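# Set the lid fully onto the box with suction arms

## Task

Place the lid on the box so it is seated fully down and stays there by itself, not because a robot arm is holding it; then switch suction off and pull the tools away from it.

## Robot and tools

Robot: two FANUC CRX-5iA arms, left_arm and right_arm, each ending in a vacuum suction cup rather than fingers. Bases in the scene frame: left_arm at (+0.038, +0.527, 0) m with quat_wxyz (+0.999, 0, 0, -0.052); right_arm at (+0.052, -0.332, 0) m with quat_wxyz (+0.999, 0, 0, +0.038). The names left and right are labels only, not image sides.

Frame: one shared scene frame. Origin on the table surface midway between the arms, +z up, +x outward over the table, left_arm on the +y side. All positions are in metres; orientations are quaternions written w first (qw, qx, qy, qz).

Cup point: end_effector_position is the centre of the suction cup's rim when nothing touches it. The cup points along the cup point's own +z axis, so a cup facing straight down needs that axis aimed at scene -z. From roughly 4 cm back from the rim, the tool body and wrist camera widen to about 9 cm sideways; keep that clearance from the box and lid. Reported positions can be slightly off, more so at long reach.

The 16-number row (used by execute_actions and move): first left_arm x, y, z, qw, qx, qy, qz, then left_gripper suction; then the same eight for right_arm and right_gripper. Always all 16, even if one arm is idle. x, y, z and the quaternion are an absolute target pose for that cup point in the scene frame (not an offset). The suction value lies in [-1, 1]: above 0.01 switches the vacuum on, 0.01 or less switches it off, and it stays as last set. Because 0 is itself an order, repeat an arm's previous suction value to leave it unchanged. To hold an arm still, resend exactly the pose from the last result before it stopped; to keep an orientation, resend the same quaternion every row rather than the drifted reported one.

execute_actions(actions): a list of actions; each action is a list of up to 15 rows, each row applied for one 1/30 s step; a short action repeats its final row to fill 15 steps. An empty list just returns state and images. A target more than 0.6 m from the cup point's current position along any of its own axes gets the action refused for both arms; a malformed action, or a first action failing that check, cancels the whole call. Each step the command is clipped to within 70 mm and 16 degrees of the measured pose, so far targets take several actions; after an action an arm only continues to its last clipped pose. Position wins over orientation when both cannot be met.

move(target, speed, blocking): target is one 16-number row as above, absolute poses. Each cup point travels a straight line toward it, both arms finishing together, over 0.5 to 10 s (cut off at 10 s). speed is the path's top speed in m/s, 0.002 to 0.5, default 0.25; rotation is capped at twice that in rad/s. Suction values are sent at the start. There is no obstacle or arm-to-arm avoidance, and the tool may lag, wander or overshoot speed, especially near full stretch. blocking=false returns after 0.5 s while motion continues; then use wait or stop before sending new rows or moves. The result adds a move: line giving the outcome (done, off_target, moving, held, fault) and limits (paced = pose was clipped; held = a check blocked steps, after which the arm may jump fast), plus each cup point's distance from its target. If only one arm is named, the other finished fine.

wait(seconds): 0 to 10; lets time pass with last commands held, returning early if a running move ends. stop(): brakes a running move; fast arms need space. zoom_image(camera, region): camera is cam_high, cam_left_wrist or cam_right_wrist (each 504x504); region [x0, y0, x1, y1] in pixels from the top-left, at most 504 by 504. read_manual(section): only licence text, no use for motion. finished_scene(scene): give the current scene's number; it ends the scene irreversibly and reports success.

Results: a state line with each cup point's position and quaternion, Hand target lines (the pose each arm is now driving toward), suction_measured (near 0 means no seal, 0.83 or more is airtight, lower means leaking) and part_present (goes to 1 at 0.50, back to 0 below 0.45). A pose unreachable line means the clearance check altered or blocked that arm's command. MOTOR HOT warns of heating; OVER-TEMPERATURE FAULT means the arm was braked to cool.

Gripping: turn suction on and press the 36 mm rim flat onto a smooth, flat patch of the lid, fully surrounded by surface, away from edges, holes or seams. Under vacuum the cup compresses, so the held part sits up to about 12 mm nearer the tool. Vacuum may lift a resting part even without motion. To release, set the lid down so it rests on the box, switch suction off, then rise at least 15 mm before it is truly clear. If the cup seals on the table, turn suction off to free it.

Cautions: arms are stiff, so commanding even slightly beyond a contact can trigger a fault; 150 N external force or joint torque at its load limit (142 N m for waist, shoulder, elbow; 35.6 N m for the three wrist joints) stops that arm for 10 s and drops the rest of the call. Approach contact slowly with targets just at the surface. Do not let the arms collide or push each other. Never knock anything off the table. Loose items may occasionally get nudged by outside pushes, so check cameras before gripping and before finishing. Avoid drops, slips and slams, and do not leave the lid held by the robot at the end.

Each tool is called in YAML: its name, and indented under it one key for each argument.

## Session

execute_actions:
  actions: []

Scene clock: 0.00 s.
left_arm: end_effector_position=(+0.5358, +0.4764, +0.3105) suction_measured=0.00 part_present=0 end_effector_quat_wxyz=(-0.001, -0.208, +0.978, +0.000) | right_arm: end_effector_position=(+0.5498, -0.2919, +0.3094) suction_measured=0.01 part_present=0 end_effector_quat_wxyz=(-0.003, +0.219, +0.976, -0.001)
Joint positions: left_arm=[ 0.266  0.134  0.193 -0.001 -1.632  0.257] | right_arm=[ 0.266  0.133  0.189 -0.002 -1.633 -0.784]
Joint velocities: left_arm=[-0.     0.001 -0.001  0.     0.    -0.   ] | right_arm=[-0.    -0.     0.     0.003  0.     0.   ]
Hand target (left_arm): +0.536, +0.476, +0.311; -0.001, -0.208, +0.978, +0.000
Hand target (right_arm): +0.550, -0.292, +0.309; -0.003, +0.219, +0.976, -0.001

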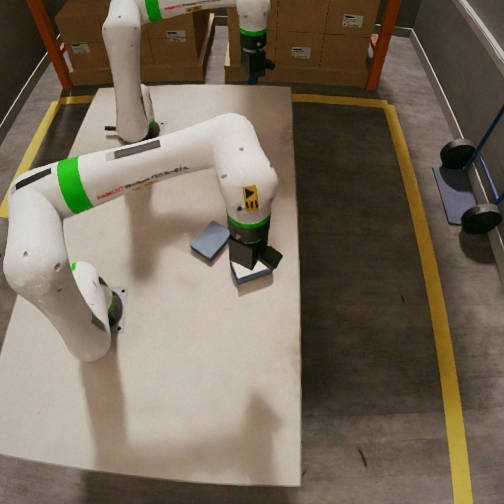

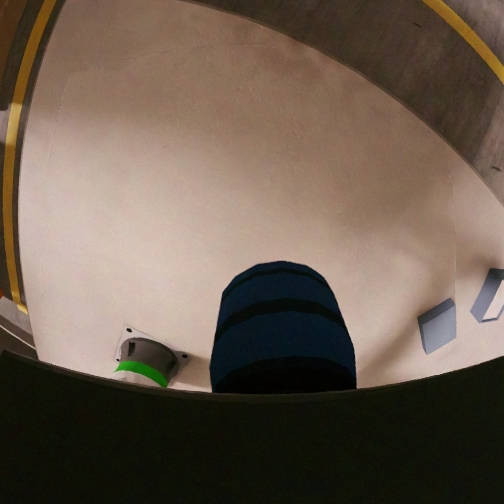

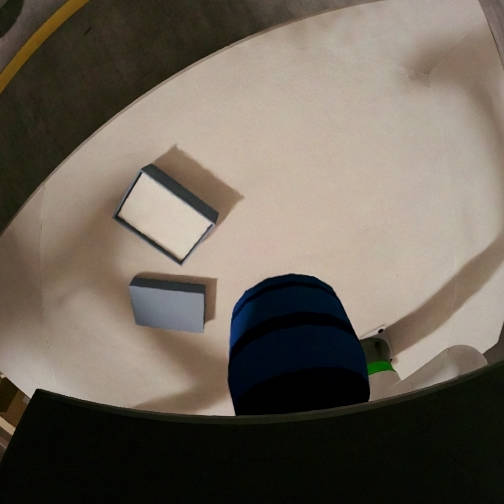

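move:
  target: [0.5358,0.4764,0.3105,-0.001,-0.208,0.978,0,0,0.41,-0.055,0.09,0,0.3,0.954,0,0]
  speed: 0.4

Scene clock: 3.97 s.
left_arm: end_effector_position=(+0.5358, +0.4764, +0.3105) suction_measured=0.00 part_present=0 end_effector_quat_wxyz=(-0.001, -0.208, +0.978, -0.000) | right_arm: end_effector_position=(+0.4089, -0.0569, +0.0903) suction_measured=0.01 part_present=0 end_effector_quat_wxyz=(+0.001, +0.300, +0.954, -0.001)
Joint positions: left_arm=[ 0.266  0.134  0.193  0.    -1.631  0.258] | right_arm=[ 0.875  0.119 -0.355  0.003 -1.099 -1.564]
Joint velocities: left_arm=[-0.    -0.001 -0.     0.     0.    -0.001] | right_arm=[ 0.001  0.003  0.     0.001  0.001 -0.003]
Hand target (left_arm): +0.536, +0.476, +0.311; -0.001, -0.208, +0.978, -0.000
Hand target (right_arm): +0.409, -0.057, +0.090; +0.001, +0.300, +0.954, -0.001
Off the commanded pose (left_arm): 0.000 m, 0 deg.
Off the commanded pose (right_arm): 0.002 m, 0 deg.
move: done

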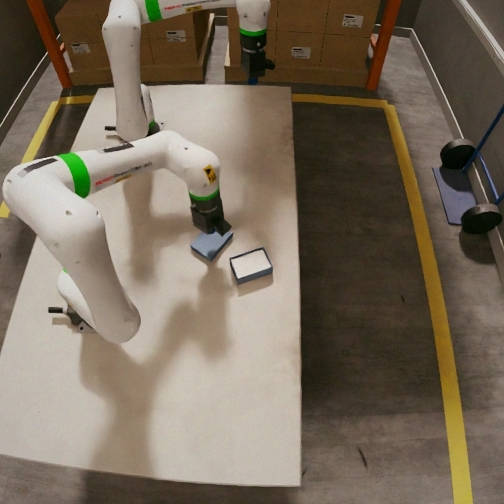

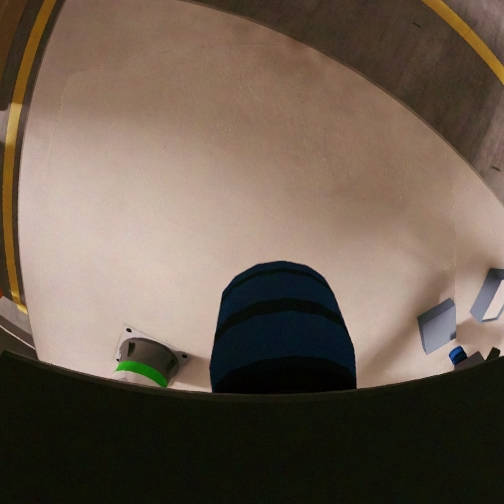

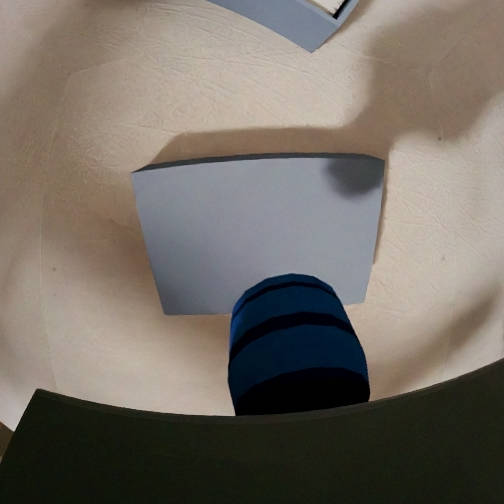

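move:
  target: [0.5358,0.4764,0.3105,-0.001,-0.208,0.978,0,0,0.416,-0.05,0.026,0,0.284,0.959,0,1]
  speed: 0.06

wait:
  seconds: 0.5

move:
  target: [0.5358,0.4764,0.3105,-0.001,-0.208,0.978,0,0,0.42,-0.052,0.08,0,0.35,0.937,0,1]
  speed: 0.2

move:
  target: [0.5358,0.4764,0.3105,-0.001,-0.208,0.978,0,0,0.545,-0.135,0.08,0,0.559,0.829,0,1]

Scene clock: 9.23 s.
left_arm: end_effector_position=(+0.5358, +0.4764, +0.3105) suction_measured=0.00 part_present=0 end_effector_quat_wxyz=(-0.001, -0.208, +0.978, -0.000) | right_arm: end_effector_position=(+0.4158, -0.0502, +0.0261) suction_measured=0.45 part_present=0 end_effector_quat_wxyz=(+0.000, +0.284, +0.959, -0.000)
Joint positions: left_arm=[ 0.266  0.134  0.193  0.    -1.631  0.258] | right_arm=[ 0.869  0.228 -0.399  0.    -0.944 -1.522]
Joint velocities: left_arm=[ 0.     0.001  0.    -0.    -0.    -0.001] | right_arm=[-0.    -0.    -0.     0.002  0.001 -0.   ]
Hand target (left_arm): +0.536, +0.476, +0.310; -0.001, -0.208, +0.978, -0.000
Hand target (right_arm): +0.416, -0.050, +0.026; +0.000, +0.284, +0.959, -0.000
Off the commanded pose (left_arm): 0.000 m, 0 deg.
Off the commanded pose (right_arm): 0.000 m, 0 deg.
move: done

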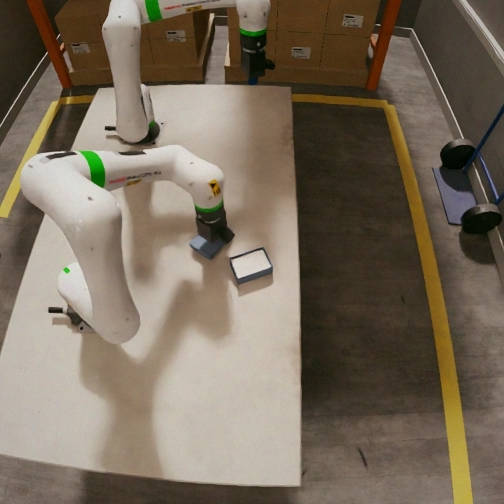

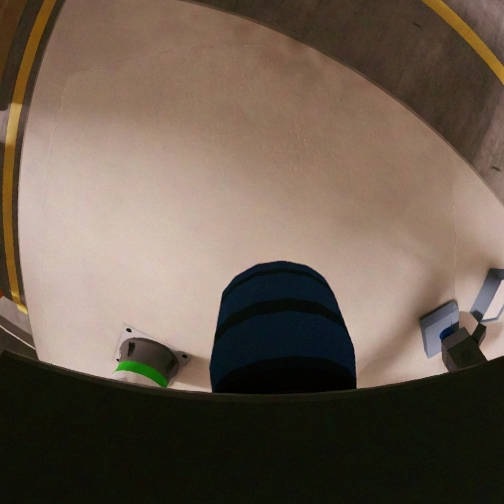

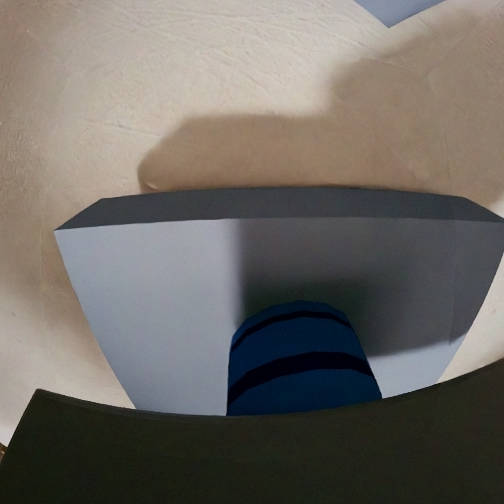

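Scene clock: 9.73 s.
left_arm: end_effector_position=(+0.5358, +0.4764, +0.3105) suction_measured=0.00 part_present=0 end_effector_quat_wxyz=(-0.001, -0.208, +0.978, -0.000) | right_arm: end_effector_position=(+0.4158, -0.0502, +0.0261) suction_measured=0.90 part_present=1 end_effector_quat_wxyz=(+0.000, +0.284, +0.959, -0.000)
Joint positions: left_arm=[ 0.266  0.134  0.193  0.    -1.631  0.258] | right_arm=[ 0.869  0.228 -0.399  0.    -0.944 -1.522]
Joint velocities: left_arm=[ 0.     0.002 -0.    -0.     0.    -0.   ] | right_arm=[ 0.    -0.001  0.    -0.    -0.     0.   ]
Hand target (left_arm): +0.536, +0.476, +0.310; -0.001, -0.208, +0.978, -0.000
Hand target (right_arm): +0.416, -0.050, +0.026; +0.000, +0.284, +0.959, -0.000
Off the commanded pose (left_arm): 0.000 m, 0 deg.
Off the commanded pose (right_arm): 0.000 m, 0 deg.
wait: 0.50 s; at rest by 0.17 s

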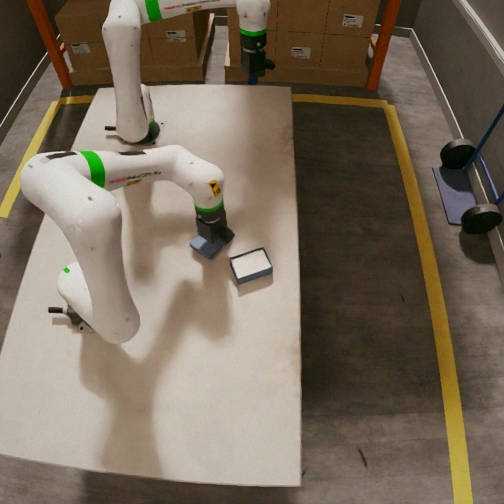

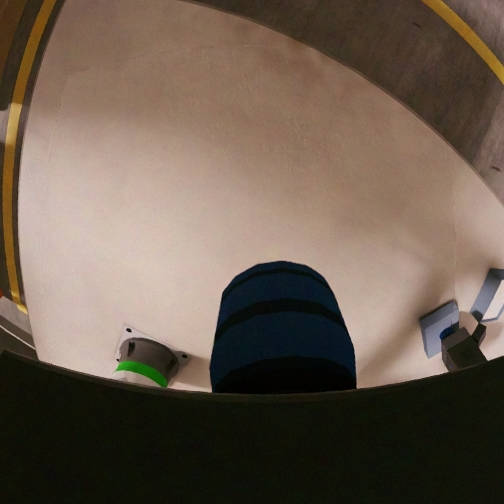

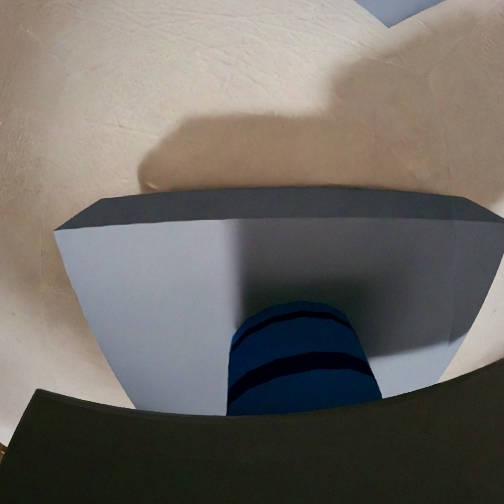

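Scene clock: 10.50 s.
left_arm: end_effector_position=(+0.5358, +0.4764, +0.3105) suction_measured=0.00 part_present=0 end_effector_quat_wxyz=(-0.001, -0.208, +0.978, -0.000) | right_arm: end_effector_position=(+0.4201, -0.0517, +0.0799) suction_measured=0.91 part_present=1 end_effector_quat_wxyz=(-0.000, +0.350, +0.937, +0.000)
Joint positions: left_arm=[ 0.266  0.134  0.193  0.    -1.631  0.258] | right_arm=[ 0.859  0.159 -0.335 -0.    -1.077 -1.65 ]
Joint velocities: left_arm=[ 0.    -0.001  0.001 -0.     0.    -0.001] | right_arm=[-0.    -0.001  0.001  0.001 -0.001 -0.002]
Hand target (left_arm): +0.536, +0.476, +0.310; -0.001, -0.208, +0.978, -0.000
Hand target (right_arm): +0.420, -0.052, +0.080; -0.000, +0.350, +0.937, +0.000
Off the commanded pose (left_arm): 0.000 m, 0 deg.
Off the commanded pose (right_arm): 0.000 m, 0 deg.
move: done

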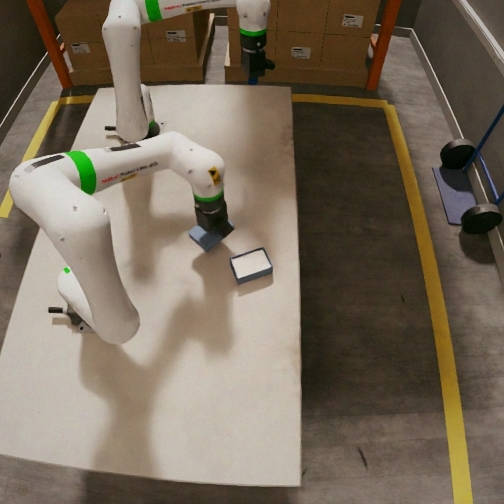

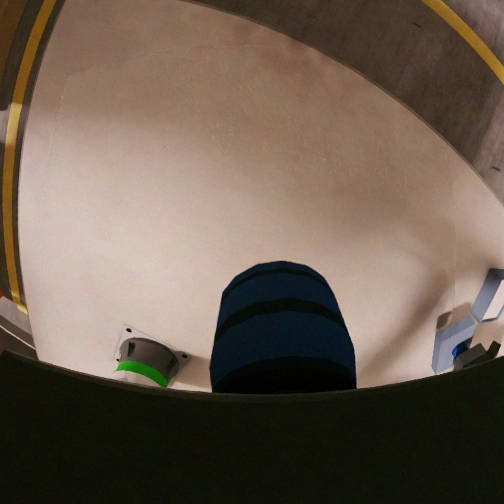

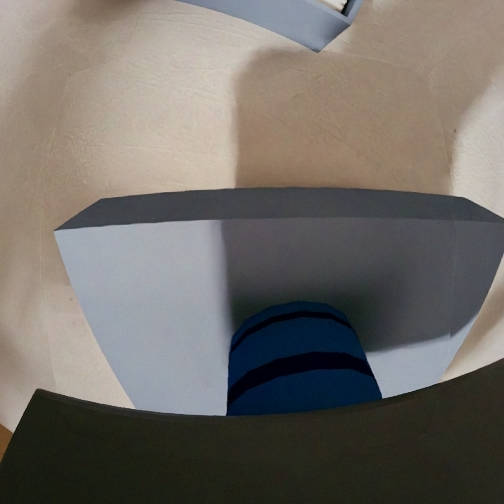

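Scene clock: 11.87 s.
left_arm: end_effector_position=(+0.5358, +0.4764, +0.3105) suction_measured=0.00 part_present=0 end_effector_quat_wxyz=(-0.001, -0.208, +0.978, -0.000) | right_arm: end_effector_position=(+0.5449, -0.1341, +0.0798) suction_measured=0.91 part_present=1 end_effector_quat_wxyz=(-0.001, +0.559, +0.829, +0.000)
Joint positions: left_arm=[ 0.266  0.134  0.193  0.    -1.631  0.258] | right_arm=[ 0.551  0.318 -0.135 -0.002 -1.117 -1.813]
Joint velocities: left_arm=[ 0.    -0.     0.001 -0.    -0.    -0.001] | right_arm=[-0.001  0.     0.001 -0.002 -0.    -0.001]
Hand target (left_arm): +0.536, +0.476, +0.310; -0.001, -0.208, +0.978, -0.000
Hand target (right_arm): +0.545, -0.134, +0.080; -0.001, +0.559, +0.829, +0.000
Off the commanded pose (left_arm): 0.000 m, 0 deg.
Off the commanded pose (right_arm): 0.001 m, 0 deg.
move: done

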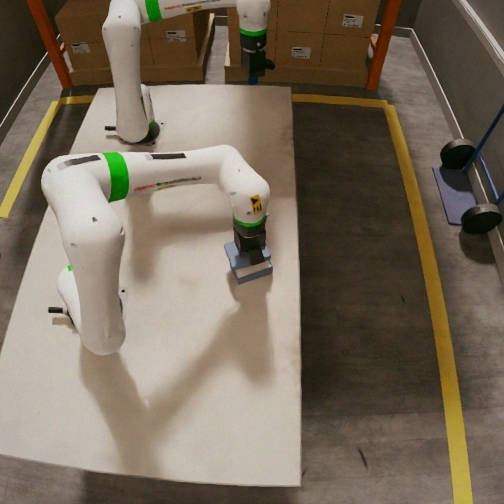

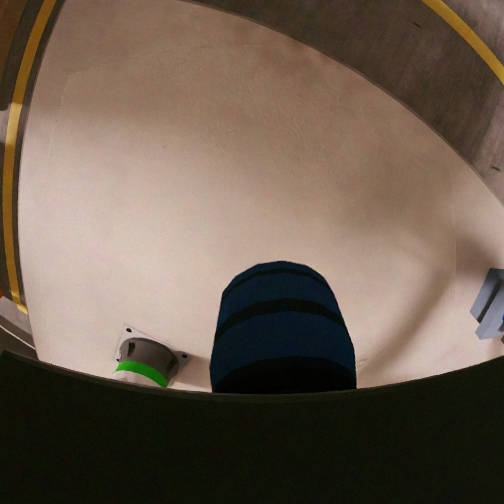

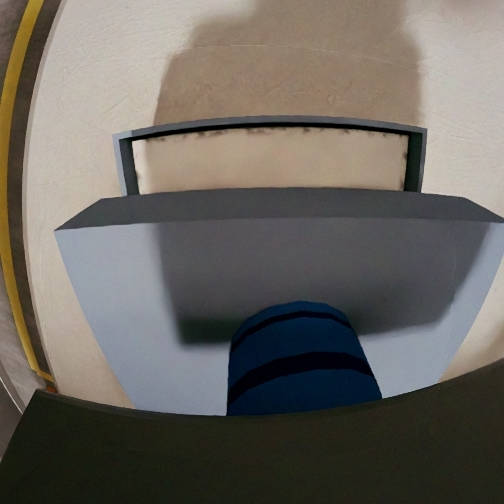

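move:
  target: [0.5358,0.4764,0.3105,-0.001,-0.208,0.978,0,0,0.5565,-0.152,0.065,0,0.5505,0.8348,0,1]
  speed: 0.06

zoom_image:
  camera: "cam_right_wrist"
  region: [60,150,180,240]

zoom_image:
  camera: "cam_right_wrist"
  region: [384,150,504,240]

Scene clock: 16.00 s.
left_arm: end_effector_position=(+0.5358, +0.4764, +0.3105) suction_measured=0.00 part_present=0 end_effector_quat_wxyz=(-0.001, -0.208, +0.978, -0.000) | right_arm: end_effector_position=(+0.5564, -0.1519, +0.0650) suction_measured=0.91 part_present=1 end_effector_quat_wxyz=(-0.000, +0.551, +0.835, +0.000)
Joint positions: left_arm=[ 0.266  0.134  0.193  0.    -1.631  0.258] | right_arm=[ 0.511  0.345 -0.139 -0.    -1.087 -1.754]
Joint velocities: left_arm=[-0.    -0.001  0.001  0.     0.    -0.   ] | right_arm=[-0.001 -0.     0.     0.001  0.     0.   ]
Hand target (left_arm): +0.536, +0.476, +0.310; -0.001, -0.208, +0.978, -0.000
Hand target (right_arm): +0.556, -0.152, +0.065; -0.000, +0.551, +0.835, +0.000
Off the commanded pose (left_arm): 0.000 m, 0 deg.
Off the commanded pose (right_arm): 0.000 m, 0 deg.
move: done

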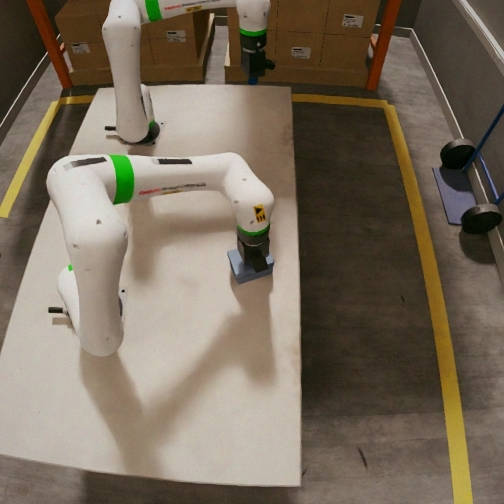

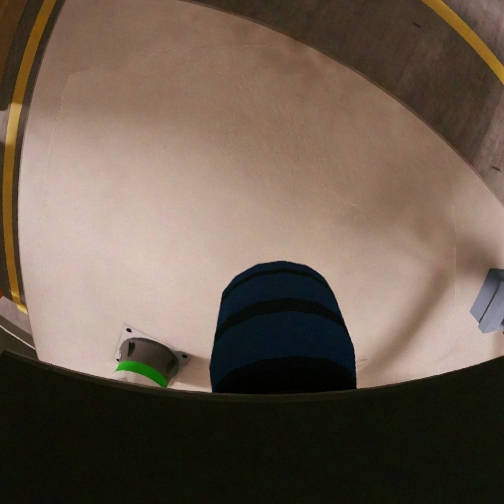

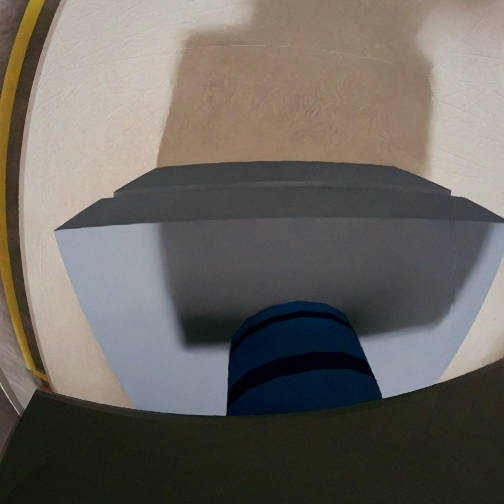

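Region (60, 150, 180, 240) of cam_right_wrist's 504x504 image, scaled by 4.200, with more detail than that image has; it fills the top 378 rows of this view, and the rest is white.

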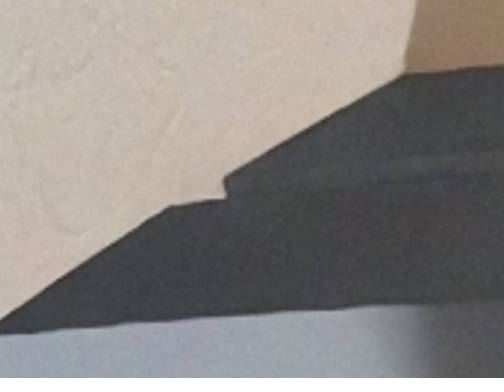

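Region (384, 150, 504, 240) of cam_right_wrist's 504x504 image, scaled by 4.200, with more detail than that image has; it fills the top 378 rows of this view, and the rest is white.

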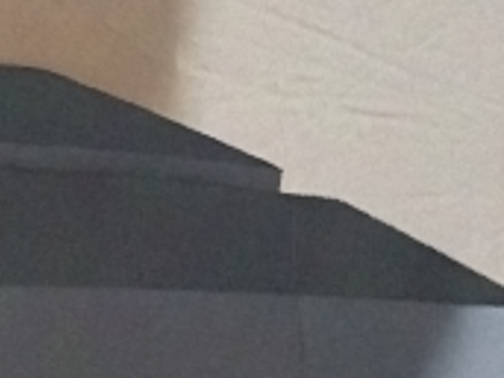

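Like before; ~3.8 mm forward.

move:
  target: [0.5358,0.4764,0.3105,-0.001,-0.208,0.978,0,0,0.558,-0.1554,0.063,0,0.5495,0.8355,0,1]
  speed: 0.02

move:
  target: [0.5358,0.4764,0.3105,-0.001,-0.208,0.978,0,0,0.558,-0.1554,0.056,0,0.5495,0.8355,0,1]
  speed: 0.012

Scene clock: 19.83 s.
left_arm: end_effector_position=(+0.5358, +0.4764, +0.3105) suction_measured=0.00 part_present=0 end_effector_quat_wxyz=(-0.001, -0.208, +0.978, -0.000) | right_arm: end_effector_position=(+0.5580, -0.1554, +0.0630) suction_measured=0.91 part_present=1 end_effector_quat_wxyz=(-0.000, +0.550, +0.835, +0.000)
Joint positions: left_arm=[ 0.266  0.134  0.193  0.    -1.631  0.258] | right_arm=[ 0.504  0.348 -0.14  -0.    -1.083 -1.744]
Joint velocities: left_arm=[-0.    -0.002 -0.001 -0.    -0.    -0.   ] | right_arm=[-0.001  0.001 -0.001  0.     0.    -0.001]
Hand target (left_arm): +0.536, +0.476, +0.310; -0.001, -0.208, +0.978, -0.000
Hand target (right_arm): +0.558, -0.155, +0.063; -0.000, +0.549, +0.835, +0.000
Off the commanded pose (left_arm): 0.000 m, 0 deg.
Off the commanded pose (right_arm): 0.000 m, 0 deg.
move: done

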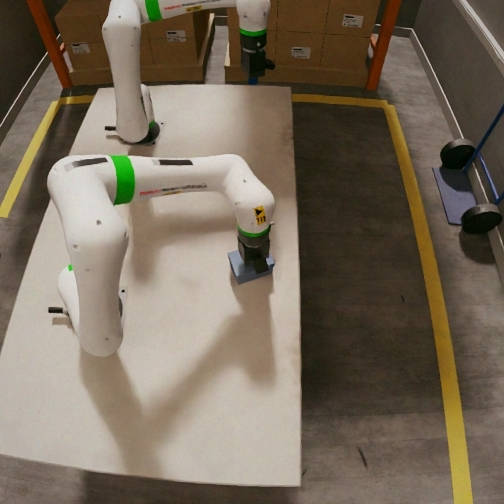

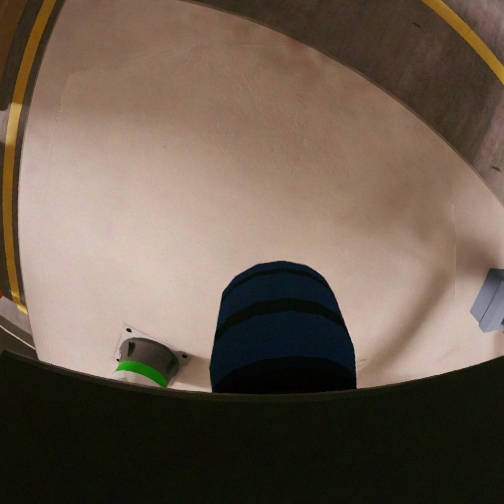

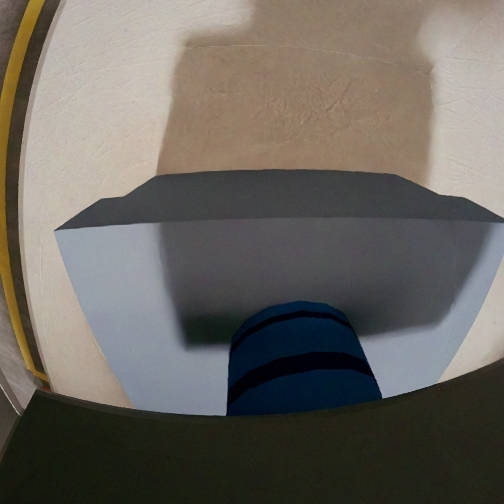

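Scene clock: 20.63 s.
left_arm: end_effector_position=(+0.5358, +0.4764, +0.3105) suction_measured=0.00 part_present=0 end_effector_quat_wxyz=(-0.001, -0.208, +0.978, -0.000) | right_arm: end_effector_position=(+0.5580, -0.1554, +0.0560) suction_measured=0.91 part_present=1 end_effector_quat_wxyz=(+0.000, +0.549, +0.835, +0.000)
Joint positions: left_arm=[ 0.266  0.134  0.193  0.    -1.631  0.258] | right_arm=[ 0.504  0.356 -0.147  0.    -1.068 -1.744]
Joint velocities: left_arm=[-0.     0.     0.001  0.    -0.     0.001] | right_arm=[ 0.    -0.001  0.    -0.     0.    -0.001]
Hand target (left_arm): +0.536, +0.476, +0.310; -0.001, -0.208, +0.978, -0.000
Hand target (right_arm): +0.558, -0.155, +0.056; +0.000, +0.550, +0.835, -0.000
Off the commanded pose (left_arm): 0.000 m, 0 deg.
Off the commanded pose (right_arm): 0.000 m, 0 deg.
move: done

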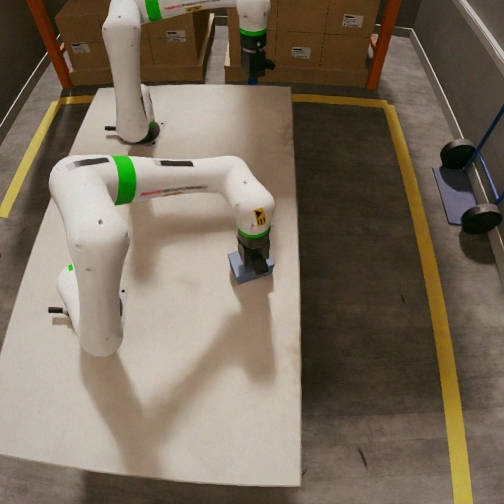

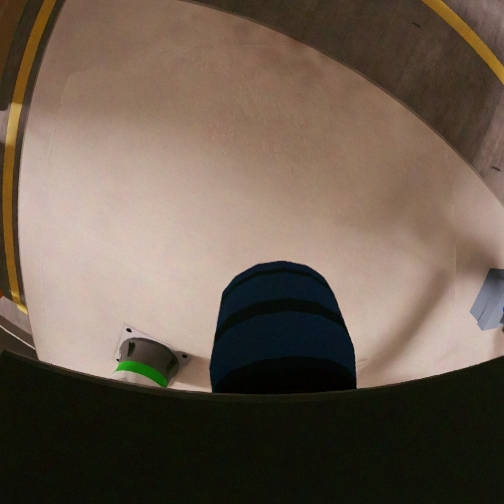

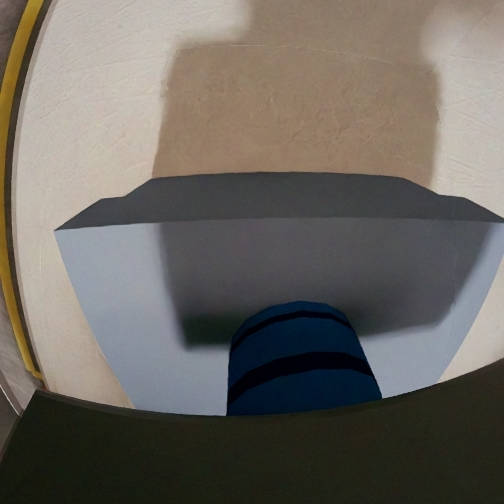

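move:
  target: [0.5358,0.4764,0.3105,-0.001,-0.208,0.978,0,0,0.558,-0.1554,0.037,0,0.5495,0.8355,0,1]
  speed: 0.02

move:
  target: [0.5358,0.4764,0.3105,-0.001,-0.208,0.978,0,0,0.558,-0.1554,0.036,0,0.5495,0.8355,0,0]
  speed: 0.005

Scene clock: 24.87 s.
left_arm: end_effector_position=(+0.5358, +0.4764, +0.3105) suction_measured=0.00 part_present=0 end_effector_quat_wxyz=(-0.001, -0.208, +0.978, -0.000) | right_arm: end_effector_position=(+0.5579, -0.1555, +0.0371) suction_measured=0.91 part_present=1 end_effector_quat_wxyz=(+0.000, +0.550, +0.835, -0.000)
Joint positions: left_arm=[ 0.266  0.134  0.193  0.    -1.631  0.258] | right_arm=[ 0.504  0.379 -0.166  0.    -1.026 -1.744]
Joint velocities: left_arm=[ 0.    -0.001 -0.    -0.     0.    -0.   ] | right_arm=[ 0.     0.001 -0.001 -0.     0.001  0.   ]
Hand target (left_arm): +0.536, +0.476, +0.310; -0.001, -0.208, +0.978, -0.000
Hand target (right_arm): +0.558, -0.155, +0.037; +0.000, +0.550, +0.835, -0.000
Off the commanded pose (left_arm): 0.000 m, 0 deg.
Off the commanded pose (right_arm): 0.000 m, 0 deg.
move: done

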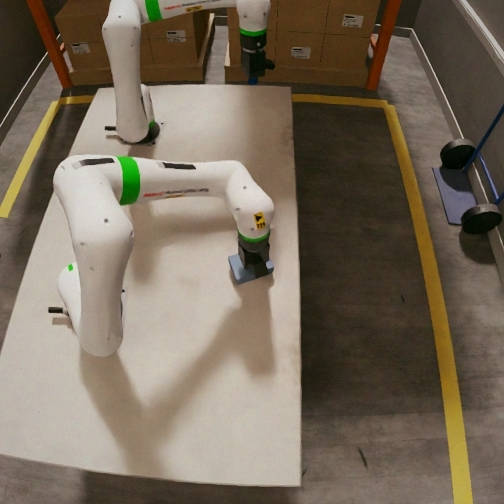

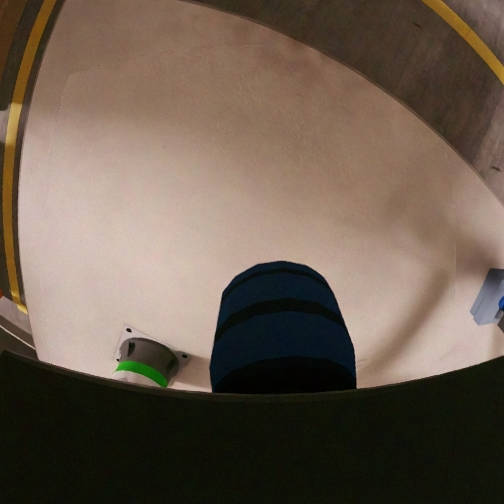

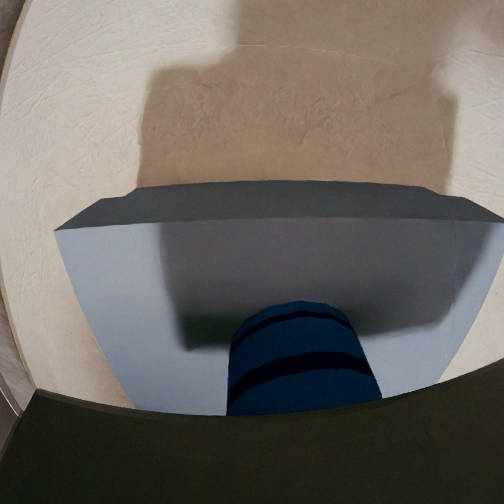

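Scene clock: 25.57 s.
left_arm: end_effector_position=(+0.5358, +0.4764, +0.3105) suction_measured=0.00 part_present=0 end_effector_quat_wxyz=(-0.001, -0.208, +0.978, -0.000) | right_arm: end_effector_position=(+0.5580, -0.1554, +0.0360) suction_measured=0.01 part_present=0 end_effector_quat_wxyz=(+0.000, +0.550, +0.835, +0.000)
Joint positions: left_arm=[ 0.266  0.134  0.193  0.    -1.631  0.258] | right_arm=[ 0.504  0.38  -0.167  0.    -1.024 -1.744]
Joint velocities: left_arm=[-0.    -0.001 -0.001  0.     0.     0.001] | right_arm=[-0.     0.002  0.     0.001  0.     0.002]
Hand target (left_arm): +0.536, +0.476, +0.310; -0.001, -0.208, +0.978, -0.000
Hand target (right_arm): +0.558, -0.155, +0.036; +0.000, +0.549, +0.835, -0.000
Off the commanded pose (left_arm): 0.000 m, 0 deg.
Off the commanded pose (right_arm): 0.000 m, 0 deg.
move: done

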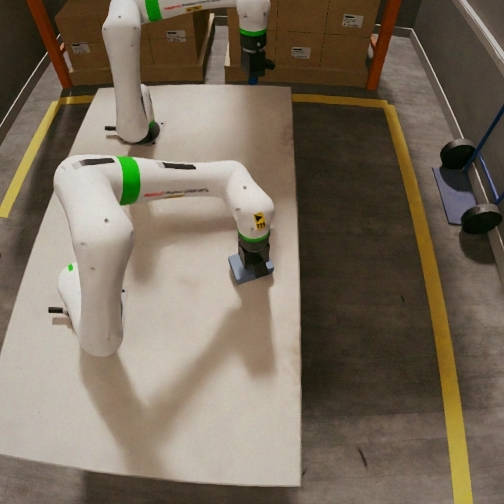

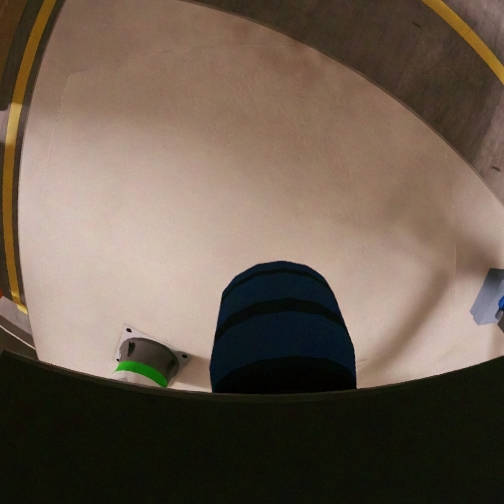

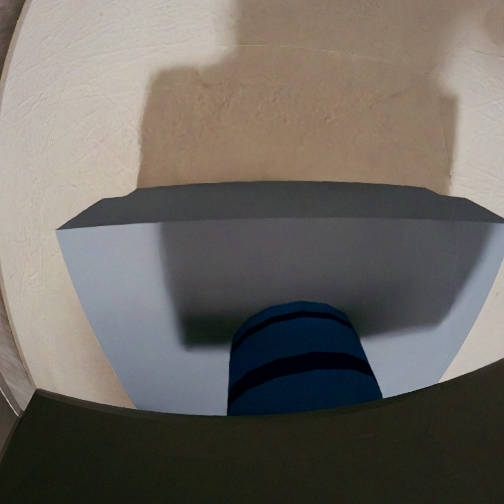

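The lid sank under the cup's spring and stopped: seated.

move:
  target: [0.5358,0.4764,0.3105,-0.001,-0.208,0.978,0,0,0.558,-0.1554,0.15,0,0.5495,0.8355,0,0]

finished_scene:
  scene: 2

Scene clock: 29.77 s.
left_arm: end_effector_position=(+0.5358, +0.4764, +0.3105) suction_measured=0.00 part_present=0 end_effector_quat_wxyz=(-0.001, -0.208, +0.978, -0.000) | right_arm: end_effector_position=(+0.5584, -0.1551, +0.1498) suction_measured=0.01 part_present=0 end_effector_quat_wxyz=(-0.000, +0.549, +0.836, +0.000)
Joint positions: left_arm=[ 0.266  0.134  0.193  0.    -1.631  0.258] | right_arm=[ 0.504  0.268 -0.026 -0.    -1.277 -1.744]
Joint velocities: left_arm=[ 0.    -0.    -0.    -0.     0.     0.001] | right_arm=[-0.    -0.001  0.     0.001 -0.001  0.001]
Hand target (left_arm): +0.536, +0.476, +0.310; -0.001, -0.208, +0.978, -0.000
Hand target (right_arm): +0.558, -0.155, +0.150; -0.000, +0.549, +0.836, +0.000
Off the commanded pose (left_arm): 0.000 m, 0 deg.
Off the commanded pose (right_arm): 0.001 m, 0 deg.
move: done

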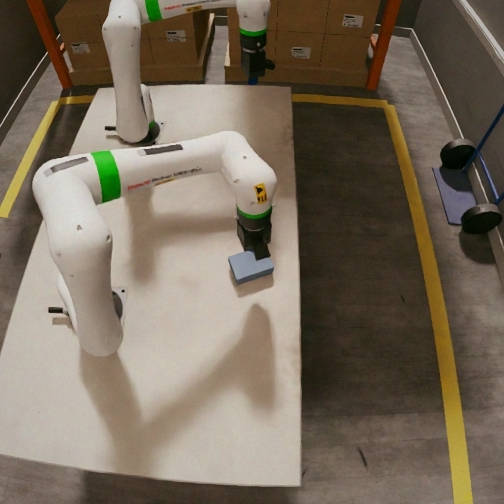

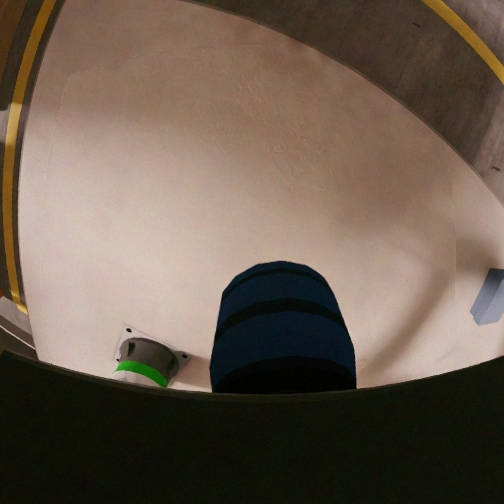

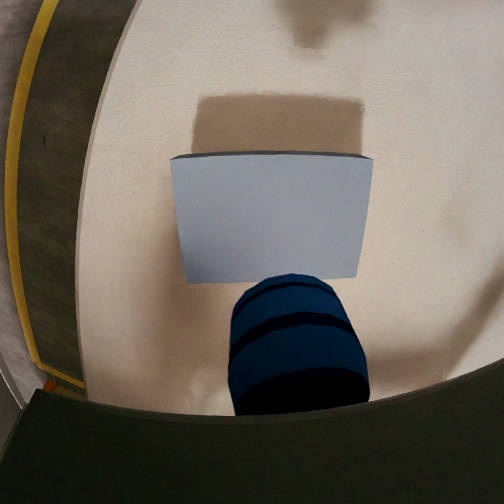

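The scene is finished: the task was done.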